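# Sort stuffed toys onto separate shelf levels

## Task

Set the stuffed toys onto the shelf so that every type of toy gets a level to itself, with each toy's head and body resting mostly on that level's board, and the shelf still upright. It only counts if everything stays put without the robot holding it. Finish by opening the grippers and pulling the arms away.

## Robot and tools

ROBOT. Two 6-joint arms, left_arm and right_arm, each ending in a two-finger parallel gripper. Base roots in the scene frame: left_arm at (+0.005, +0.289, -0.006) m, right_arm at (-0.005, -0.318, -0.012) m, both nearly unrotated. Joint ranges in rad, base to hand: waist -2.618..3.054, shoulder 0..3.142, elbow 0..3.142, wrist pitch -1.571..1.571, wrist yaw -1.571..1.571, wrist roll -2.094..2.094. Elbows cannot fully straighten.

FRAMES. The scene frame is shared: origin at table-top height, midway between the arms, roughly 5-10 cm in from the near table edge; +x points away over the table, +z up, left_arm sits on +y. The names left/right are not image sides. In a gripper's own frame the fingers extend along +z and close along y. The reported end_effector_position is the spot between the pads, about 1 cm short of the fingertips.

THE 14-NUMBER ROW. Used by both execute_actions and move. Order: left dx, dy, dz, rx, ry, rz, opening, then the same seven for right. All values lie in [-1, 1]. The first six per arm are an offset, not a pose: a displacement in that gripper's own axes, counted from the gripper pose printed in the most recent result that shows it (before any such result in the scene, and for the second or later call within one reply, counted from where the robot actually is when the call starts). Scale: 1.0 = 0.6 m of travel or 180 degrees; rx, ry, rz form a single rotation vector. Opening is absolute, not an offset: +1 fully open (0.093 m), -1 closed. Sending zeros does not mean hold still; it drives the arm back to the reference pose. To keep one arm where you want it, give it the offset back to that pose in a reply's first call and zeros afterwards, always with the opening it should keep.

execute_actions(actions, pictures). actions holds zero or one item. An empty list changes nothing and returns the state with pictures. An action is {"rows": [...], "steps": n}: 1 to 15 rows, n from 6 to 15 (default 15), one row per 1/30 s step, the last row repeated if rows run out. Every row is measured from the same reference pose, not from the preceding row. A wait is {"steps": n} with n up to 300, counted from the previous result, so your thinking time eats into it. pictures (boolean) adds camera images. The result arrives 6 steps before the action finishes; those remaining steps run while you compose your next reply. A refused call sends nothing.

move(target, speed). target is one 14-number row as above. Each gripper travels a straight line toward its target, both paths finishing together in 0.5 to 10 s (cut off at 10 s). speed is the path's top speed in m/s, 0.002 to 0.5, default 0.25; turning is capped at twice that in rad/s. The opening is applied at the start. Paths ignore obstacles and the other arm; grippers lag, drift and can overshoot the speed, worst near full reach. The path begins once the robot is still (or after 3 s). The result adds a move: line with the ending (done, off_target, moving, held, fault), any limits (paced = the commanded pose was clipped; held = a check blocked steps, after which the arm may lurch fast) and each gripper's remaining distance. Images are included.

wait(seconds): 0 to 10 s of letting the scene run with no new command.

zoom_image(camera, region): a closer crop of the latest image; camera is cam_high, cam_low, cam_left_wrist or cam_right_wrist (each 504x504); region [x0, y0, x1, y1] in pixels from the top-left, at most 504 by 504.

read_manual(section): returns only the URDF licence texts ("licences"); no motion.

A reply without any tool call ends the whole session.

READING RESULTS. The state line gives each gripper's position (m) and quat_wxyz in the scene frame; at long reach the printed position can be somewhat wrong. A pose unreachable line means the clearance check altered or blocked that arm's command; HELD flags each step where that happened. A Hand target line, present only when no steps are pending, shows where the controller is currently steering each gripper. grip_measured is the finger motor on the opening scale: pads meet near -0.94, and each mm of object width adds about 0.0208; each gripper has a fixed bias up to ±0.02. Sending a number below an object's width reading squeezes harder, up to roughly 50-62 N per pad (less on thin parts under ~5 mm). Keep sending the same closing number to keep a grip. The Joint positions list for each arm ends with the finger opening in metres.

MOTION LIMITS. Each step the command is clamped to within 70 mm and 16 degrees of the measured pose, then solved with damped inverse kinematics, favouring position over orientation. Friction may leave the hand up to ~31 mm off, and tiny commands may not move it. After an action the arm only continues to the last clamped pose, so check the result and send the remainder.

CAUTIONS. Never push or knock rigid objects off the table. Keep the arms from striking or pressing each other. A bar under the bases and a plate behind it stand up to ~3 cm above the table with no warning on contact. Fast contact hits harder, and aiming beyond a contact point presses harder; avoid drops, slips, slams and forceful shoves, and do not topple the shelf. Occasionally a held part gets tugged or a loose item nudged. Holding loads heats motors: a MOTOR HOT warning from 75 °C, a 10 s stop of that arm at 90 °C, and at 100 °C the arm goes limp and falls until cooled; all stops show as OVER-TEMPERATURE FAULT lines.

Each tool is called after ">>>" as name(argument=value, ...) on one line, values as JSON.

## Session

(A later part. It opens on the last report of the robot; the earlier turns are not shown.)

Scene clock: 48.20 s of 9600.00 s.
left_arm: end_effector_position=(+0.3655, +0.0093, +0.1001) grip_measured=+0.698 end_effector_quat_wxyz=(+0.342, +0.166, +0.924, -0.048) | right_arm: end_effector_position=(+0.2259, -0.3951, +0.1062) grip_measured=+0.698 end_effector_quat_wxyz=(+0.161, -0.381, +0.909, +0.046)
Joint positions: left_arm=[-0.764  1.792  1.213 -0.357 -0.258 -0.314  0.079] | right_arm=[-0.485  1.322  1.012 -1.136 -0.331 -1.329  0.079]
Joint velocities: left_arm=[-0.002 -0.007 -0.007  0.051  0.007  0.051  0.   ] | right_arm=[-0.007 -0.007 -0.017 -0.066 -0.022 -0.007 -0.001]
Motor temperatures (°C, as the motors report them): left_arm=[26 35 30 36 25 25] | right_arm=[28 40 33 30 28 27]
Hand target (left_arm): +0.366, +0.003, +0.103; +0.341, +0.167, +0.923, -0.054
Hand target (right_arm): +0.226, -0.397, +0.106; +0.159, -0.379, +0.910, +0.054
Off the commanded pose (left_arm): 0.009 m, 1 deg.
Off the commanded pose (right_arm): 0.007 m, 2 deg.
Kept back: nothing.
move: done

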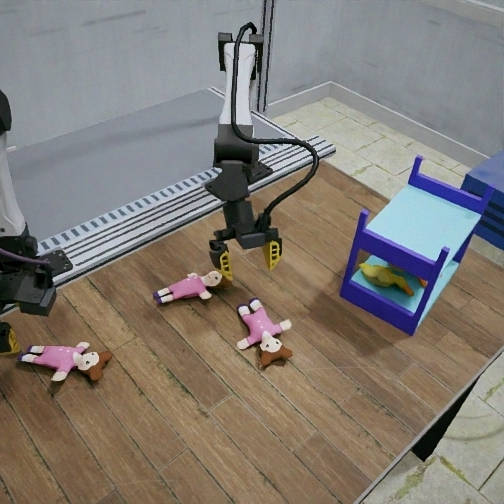

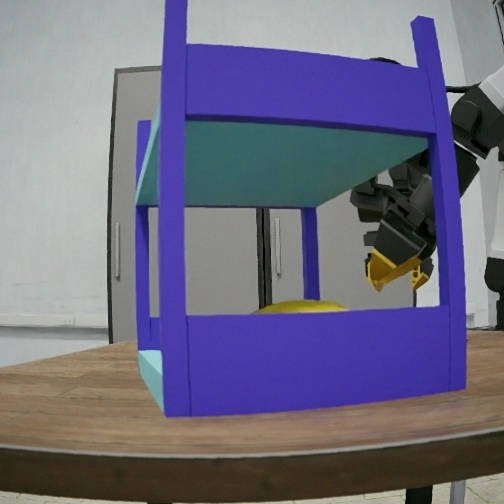

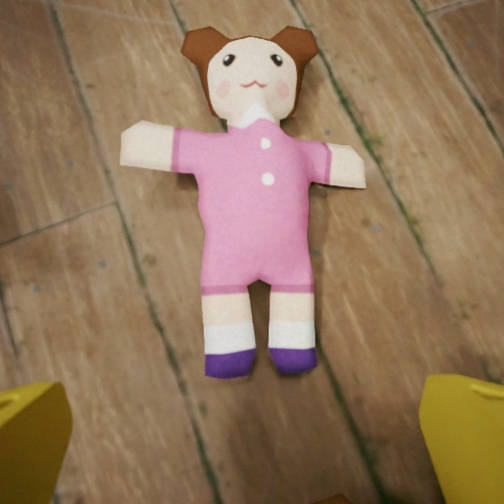

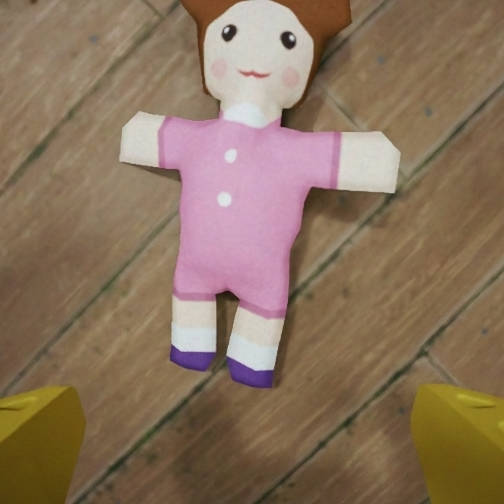

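>>> move(target=[0,0,0.198,0,0,0,0.7,0.0,0.015,0.175,0,0,0,0.7], speed=0.12)

>>> move(target=[0,0,0,0,0,0,-0.4,0,0,0,0,0,0,-0.4])

Scene clock: 49.87 s of 9600.00 s.
left_arm: end_effector_position=(+0.4317, -0.0200, +0.0153) grip_measured=+0.698 end_effector_quat_wxyz=(+0.344, +0.167, +0.923, -0.050) | right_arm: end_effector_position=(+0.2446, -0.3675, +0.0188) grip_measured=+0.698 end_effector_quat_wxyz=(+0.164, -0.381, +0.908, +0.053)
Joint positions: left_arm=[-0.711  2.163  1.367 -0.126 -0.225 -0.267  0.079] | right_arm=[-0.338  1.43   0.735 -0.709 -0.323 -1.177  0.079]
Joint velocities: left_arm=[-0.007 -0.002 -0.002 -0.066 -0.081 -0.051 -0.   ] | right_arm=[ 0.012 -0.007 -0.012  0.007 -0.007 -0.007  0.   ]
Motor temperatures (°C, as the motors report them): left_arm=[26 35 30 36 25 25] | right_arm=[28 40 33 30 28 27]
Hand target (left_arm): +0.438, -0.017, +0.009; +0.341, +0.166, +0.924, -0.048
Hand target (right_arm): +0.247, -0.368, +0.007; +0.162, -0.382, +0.909, +0.047
Off the commanded pose (left_arm): 0.010 m, 0 deg.
Off the commanded pose (right_arm): 0.012 m, 1 deg.
Kept back: nothing.
move: off_target (right_arm)

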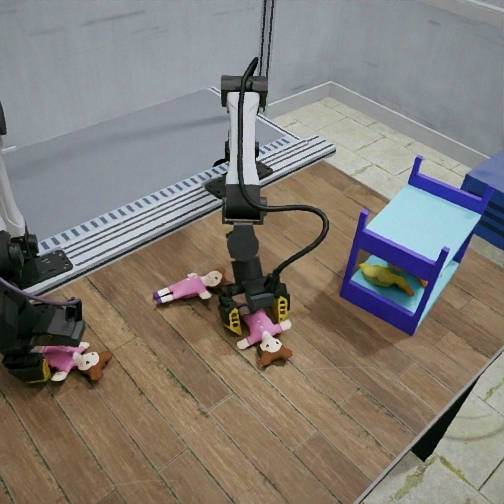

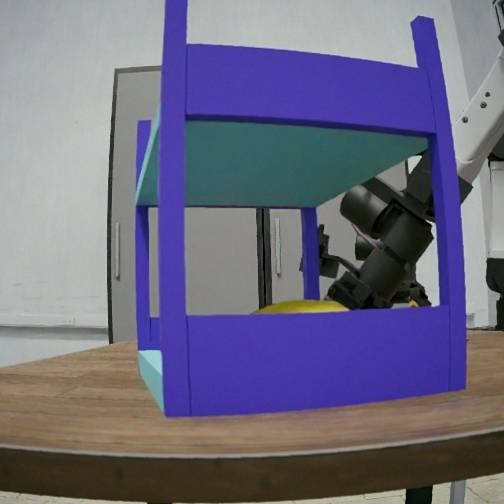

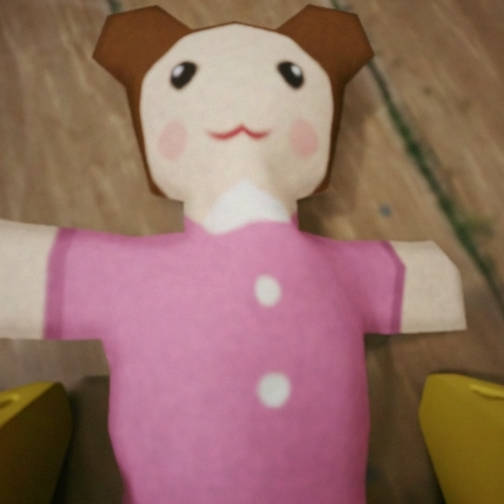

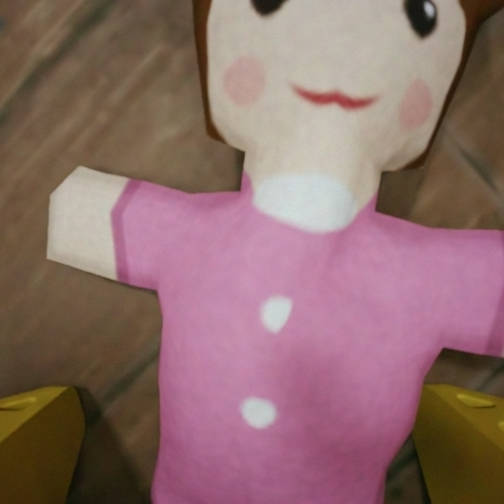

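Scene clock: 50.37 s of 9600.00 s.
left_arm: end_effector_position=(+0.4319, -0.0203, +0.0155) grip_measured=-0.396 end_effector_quat_wxyz=(+0.344, +0.167, +0.923, -0.051) | right_arm: end_effector_position=(+0.2445, -0.3657, +0.0195) grip_measured=-0.396 end_effector_quat_wxyz=(+0.166, -0.381, +0.908, +0.058)
Joint positions: left_arm=[-0.711  2.163  1.367 -0.124 -0.224 -0.268  0.026] | right_arm=[-0.338  1.429  0.735 -0.714 -0.333 -1.176  0.026]
Joint velocities: left_arm=[-0.007 -0.002  0.012 -0.051  0.007  0.066  0.001] | right_arm=[ 0.002 -0.012 -0.002  0.066 -0.007 -0.051 -0.   ]
Motor temperatures (°C, as the motors report them): left_arm=[26 35 30 36 25 25] | right_arm=[28 40 33 30 28 27]
Hand target (left_arm): +0.432, -0.020, +0.015; +0.344, +0.167, +0.923, -0.050
Hand target (right_arm): +0.245, -0.368, +0.019; +0.164, -0.381, +0.908, +0.053
Off the commanded pose (left_arm): 0.000 m, 0 deg.
Off the commanded pose (right_arm): 0.002 m, 1 deg.
Kept back: nothing.
move: done

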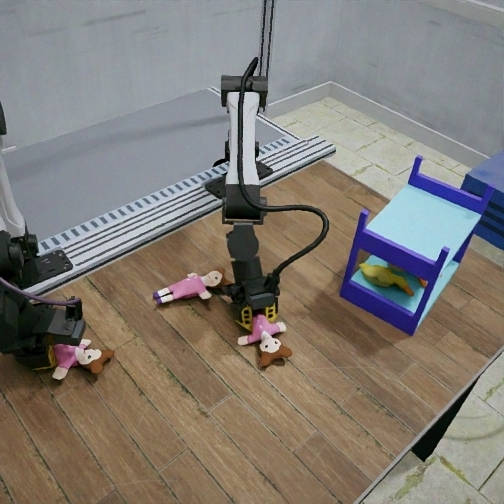

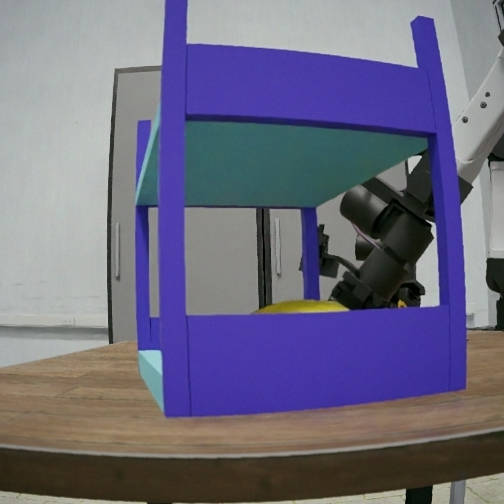

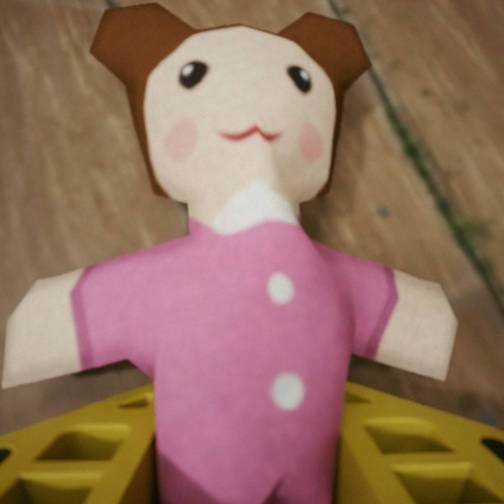

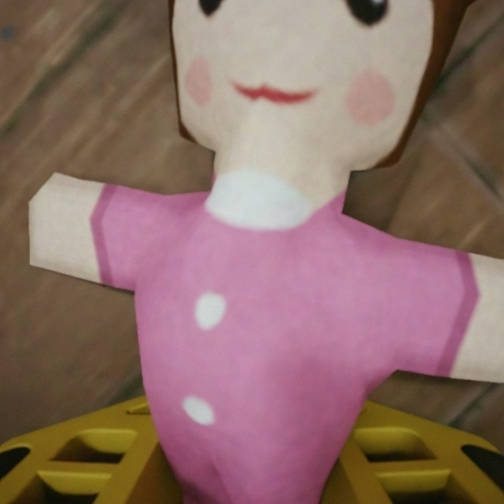

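>>> move(target=[0.018,0.427,-0.575,-0.116,0,-0.135,-0.4,-0.478,0.107,0.067,0.113,0,0.313,-0.4])

Scene clock: 53.43 s of 9600.00 s.
left_arm: end_effector_position=(+0.2980, +0.2986, +0.2623) grip_measured=-0.397 end_effector_quat_wxyz=(+0.334, -0.093, +0.937, +0.046) | right_arm: end_effector_position=(+0.3924, -0.1160, +0.0851) grip_measured=-0.397 end_effector_quat_wxyz=(+0.184, +0.125, +0.975, -0.008)
Joint positions: left_arm=[-0.087  1.193  1.333 -1.075 -0.192 -0.206  0.026] | right_arm=[ 0.633  1.968  1.623 -0.93   0.247  0.783  0.026]
Joint velocities: left_arm=[-0.007  0.007  0.007  0.022 -0.037 -0.051 -0.001] | right_arm=[ 0.007  0.022  0.012 -0.051  0.007  0.007 -0.   ]
Motor temperatures (°C, as the motors report them): left_arm=[26 36 30 36 25 25] | right_arm=[28 39 33 30 28 27]
Hand target (left_arm): +0.298, +0.301, +0.271; +0.345, -0.095, +0.933, +0.043
Hand target (right_arm): +0.393, -0.115, +0.081; +0.180, +0.125, +0.975, -0.018
Off the commanded pose (left_arm): 0.014 m, 2 deg.
Off the commanded pose (right_arm): 0.008 m, 2 deg.
Kept back: nothing.
move: off_target (left_arm)

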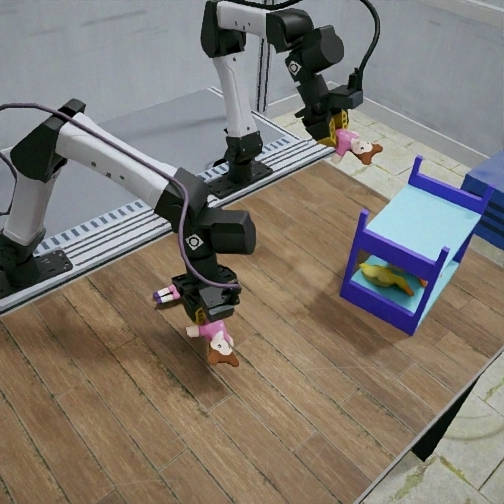

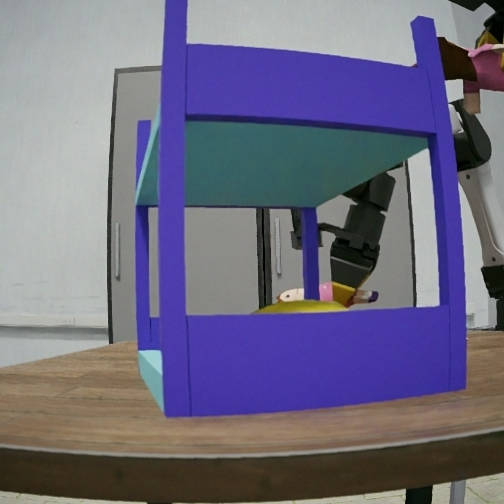

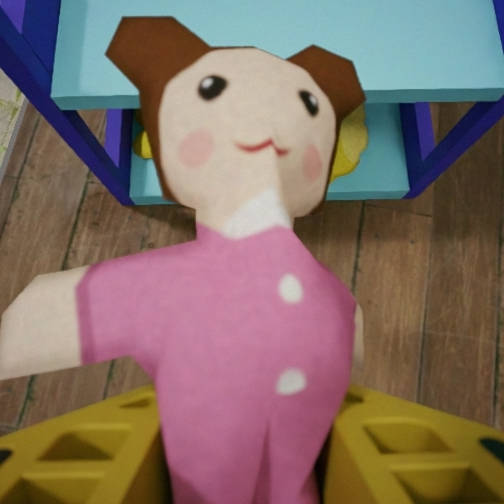

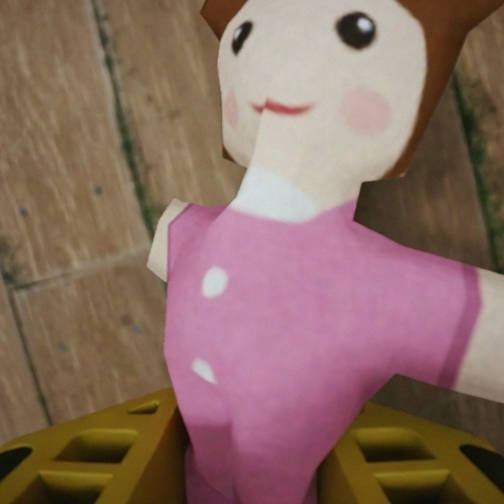

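>>> move(target=[-0.243,0.09,0.225,0,0,0,-0.4,0.048,0.147,0.107,0,0,0,-0.4], speed=0.2)

>>> move(target=[0.06,0,0.073,0,0,0,-0.4,0,0,0,0,0,0,0.7], speed=0.08)

Scene clock: 55.40 s of 9600.00 s.
left_arm: end_effector_position=(+0.4796, +0.3873, +0.2429) grip_measured=-0.397 end_effector_quat_wxyz=(+0.323, -0.094, +0.941, +0.046) | right_arm: end_effector_position=(+0.4127, -0.0304, +0.0300) grip_measured=-0.397 end_effector_quat_wxyz=(+0.192, +0.127, +0.973, +0.001)
Joint positions: left_arm=[ 0.177  1.896  1.923 -0.963 -0.034  0.004  0.026] | right_arm=[ 0.766  2.264  1.861 -0.881  0.282  0.916  0.026]
Joint velocities: left_arm=[-0.002  0.007 -0.012  0.037 -0.066 -0.066 -0.   ] | right_arm=[ 0.007 -0.002 -0.007 -0.066  0.007 -0.022  0.001]
Motor temperatures (°C, as the motors report them): left_arm=[26 36 30 36 25 25] | right_arm=[28 40 33 30 28 27]
Hand target (left_arm): +0.481, +0.391, +0.251; +0.333, -0.094, +0.937, +0.045
Hand target (right_arm): +0.410, -0.028, +0.017; +0.183, +0.124, +0.975, -0.008
Off the commanded pose (left_arm): 0.010 m, 1 deg.
Off the commanded pose (right_arm): 0.013 m, 1 deg.
Kept back: nothing.
move: off_target (right_arm)

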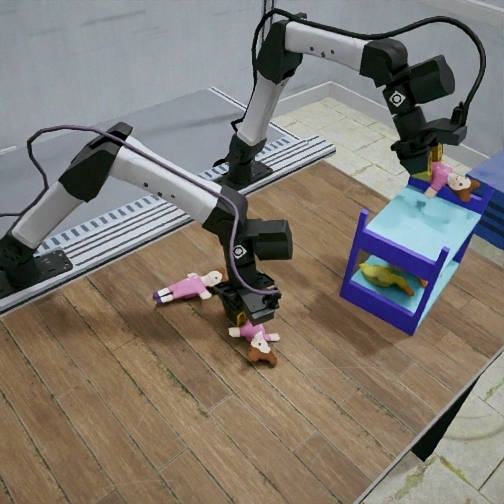

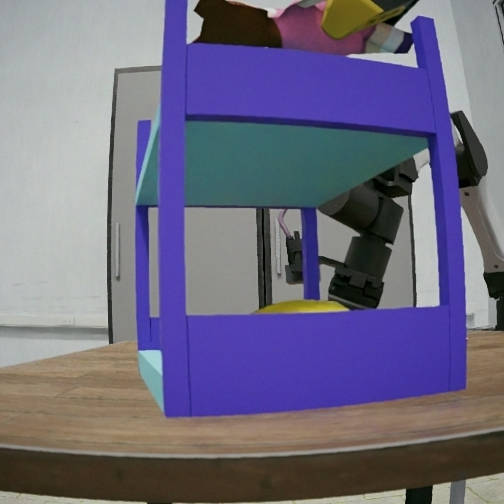

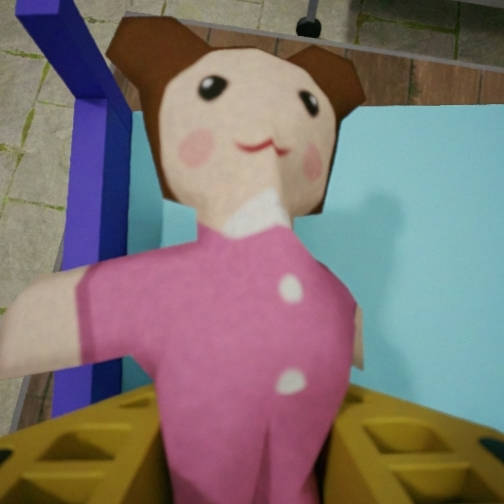

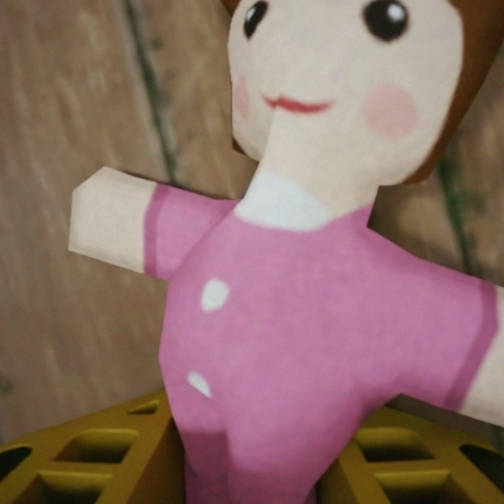

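Scene clock: 56.57 s of 9600.00 s.
left_arm: end_effector_position=(+0.4780, +0.3868, +0.1826) grip_measured=-0.397 end_effector_quat_wxyz=(+0.312, -0.094, +0.944, +0.045) | right_arm: end_effector_position=(+0.4127, -0.0304, +0.0300) grip_measured=+0.697 end_effector_quat_wxyz=(+0.192, +0.127, +0.973, +0.001)
Joint positions: left_arm=[ 0.177  1.865  1.654 -0.747 -0.034  0.004  0.026] | right_arm=[ 0.766  2.264  1.861 -0.881  0.282  0.916  0.079]
Joint velocities: left_arm=[-0.002  0.002  0.007  0.051  0.007 -0.051  0.   ] | right_arm=[ 0.007  0.012  0.012 -0.037 -0.037 -0.007 -0.   ]
Motor temperatures (°C, as the motors report them): left_arm=[26 36 30 36 25 25] | right_arm=[28 41 34 30 28 27]
Hand target (left_arm): +0.479, +0.388, +0.186; +0.323, -0.094, +0.941, +0.046
Hand target (right_arm): +0.413, -0.030, +0.030; +0.192, +0.127, +0.973, +0.001
Off the commanded pose (left_arm): 0.004 m, 1 deg.
Off the commanded pose (right_arm): 0.000 m, 0 deg.
Kept back: nothing.
move: done

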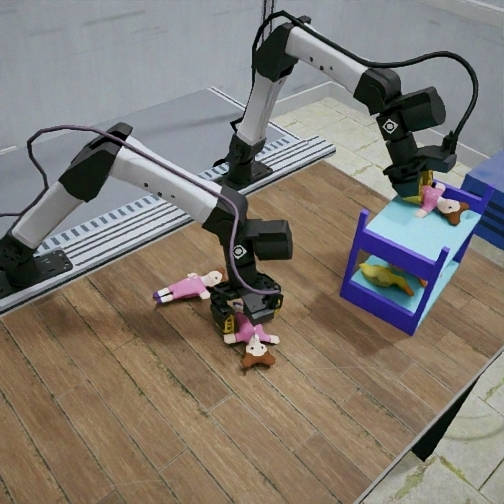

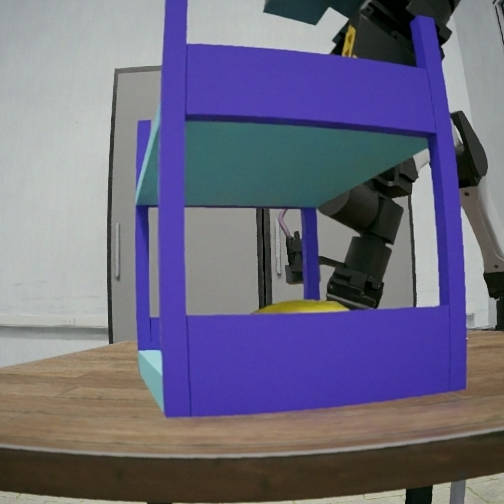

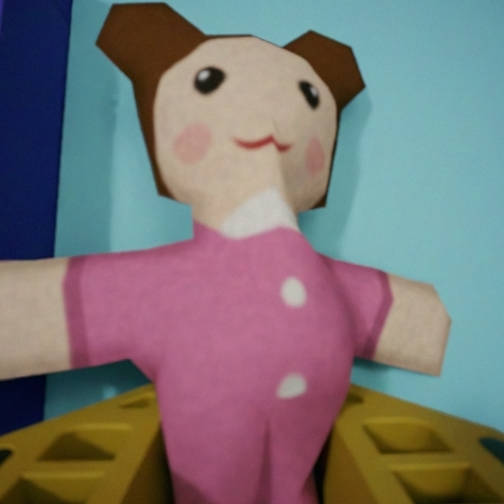

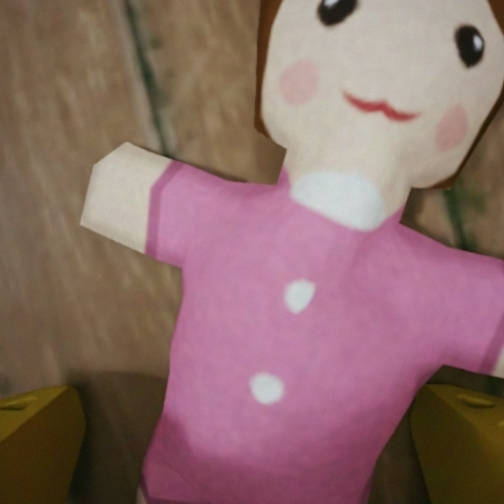

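>>> move(target=[0,0,0,0,0,0,0.15,0,0,-0.17,0,0,0,0.7], speed=0.2)

>>> move(target=[0.03,-0.03,-0.2,0,0,0,0.15,0.162,-0.177,-0.022,-0.173,0,-0.427,0.7], speed=0.3)

Scene clock: 58.07 s of 9600.00 s.
left_arm: end_effector_position=(+0.4788, +0.3848, +0.1827) grip_measured=+0.148 end_effector_quat_wxyz=(+0.313, -0.092, +0.944, +0.041) | right_arm: end_effector_position=(+0.3765, -0.0262, +0.1270) grip_measured=+0.698 end_effector_quat_wxyz=(+0.195, +0.128, +0.972, +0.010)
Joint positions: left_arm=[ 0.176  1.865  1.653 -0.745 -0.026  0.004  0.052] | right_arm=[ 0.826  2.125  2.019 -1.177  0.292  0.977  0.079]
Joint velocities: left_arm=[ 0.012  0.002 -0.027  0.022  0.037  0.051 -0.   ] | right_arm=[-0.012  0.002  0.012  0.022 -0.037 -0.037  0.   ]
Motor temperatures (°C, as the motors report them): left_arm=[26 36 30 36 25 25] | right_arm=[28 41 34 30 28 27]
Hand target (left_arm): +0.478, +0.387, +0.183; +0.312, -0.094, +0.944, +0.045
Hand target (right_arm): +0.374, -0.026, +0.125; +0.192, +0.127, +0.973, +0.002
Off the commanded pose (left_arm): 0.002 m, 1 deg.
Off the commanded pose (right_arm): 0.003 m, 1 deg.
Kept back: nothing.
move: done

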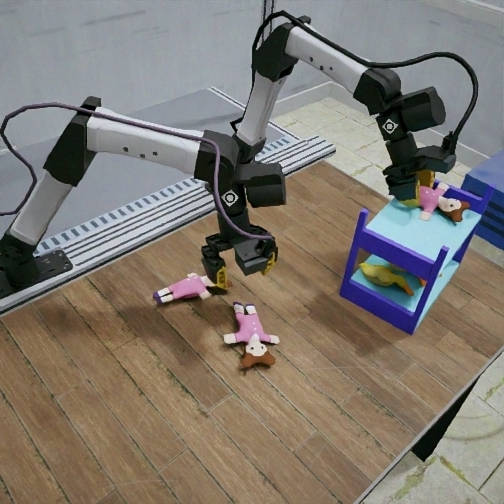

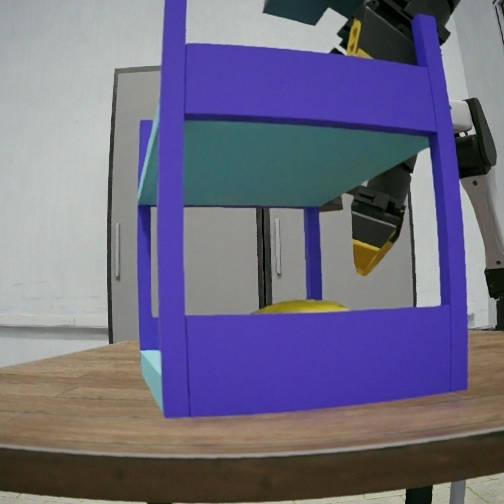

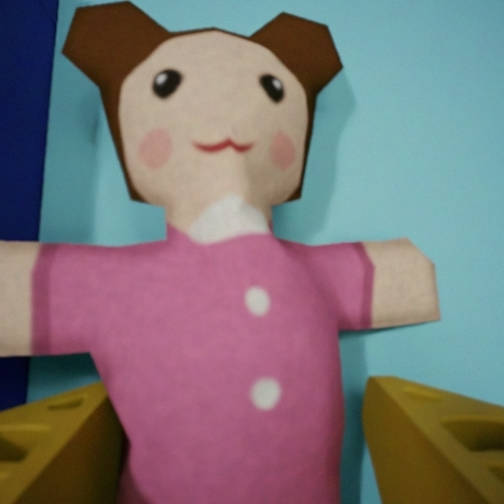

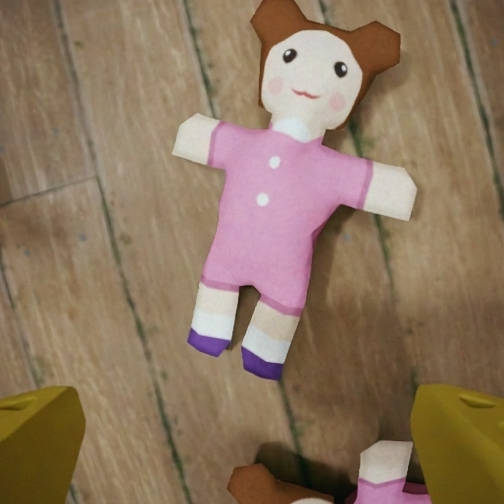

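Scene clock: 61.10 s of 9600.00 s.
left_arm: end_effector_position=(+0.3973, +0.3535, +0.2563) grip_measured=+0.148 end_effector_quat_wxyz=(+0.303, -0.094, +0.948, +0.039) | right_arm: end_effector_position=(+0.2680, -0.0976, +0.1005) grip_measured=+0.698 end_effector_quat_wxyz=(+0.195, -0.550, +0.802, +0.125)
Joint positions: left_arm=[ 0.126  1.606  1.668 -1.044 -0.053 -0.042  0.052] | right_arm=[ 0.625  1.51   1.102 -0.756 -0.262 -0.595  0.079]
Joint velocities: left_arm=[-0.002  0.017 -0.017 -0.037 -0.066 -0.051 -0.001] | right_arm=[-0.002 -0.012 -0.002  0.037 -0.022  0.051  0.   ]
Motor temperatures (°C, as the motors report them): left_arm=[26 37 31 36 25 25] | right_arm=[28 42 34 30 28 27]
Hand target (left_arm): +0.396, +0.350, +0.267; +0.314, -0.092, +0.944, +0.041
Hand target (right_arm): +0.261, -0.104, +0.096; +0.182, -0.550, +0.805, +0.128
Off the commanded pose (left_arm): 0.012 m, 1 deg.
Off the commanded pose (right_arm): 0.012 m, 1 deg.
Kept back: nothing.
move: off_target (left_arm, right_arm)

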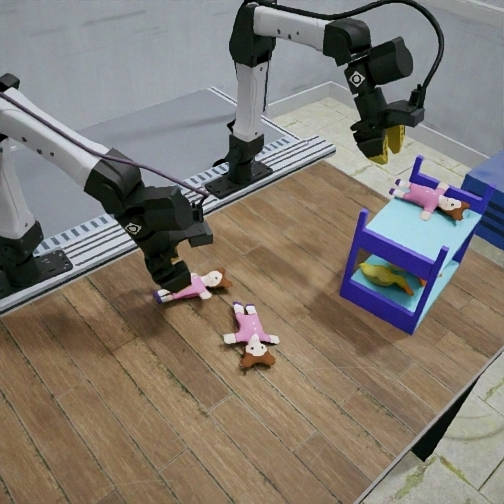

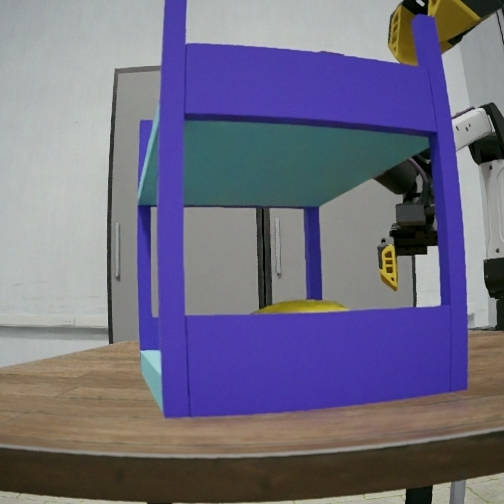

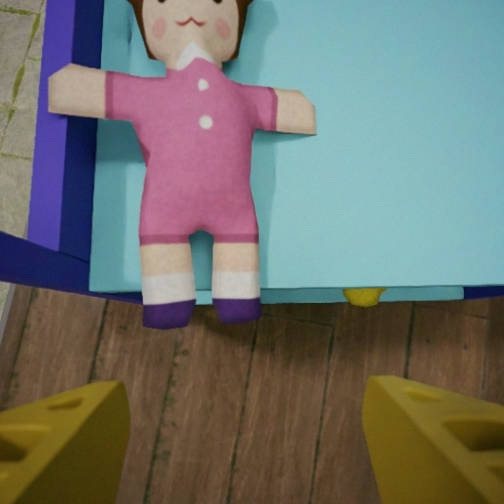

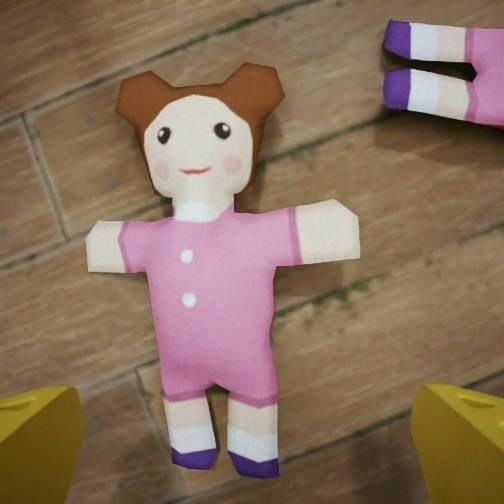

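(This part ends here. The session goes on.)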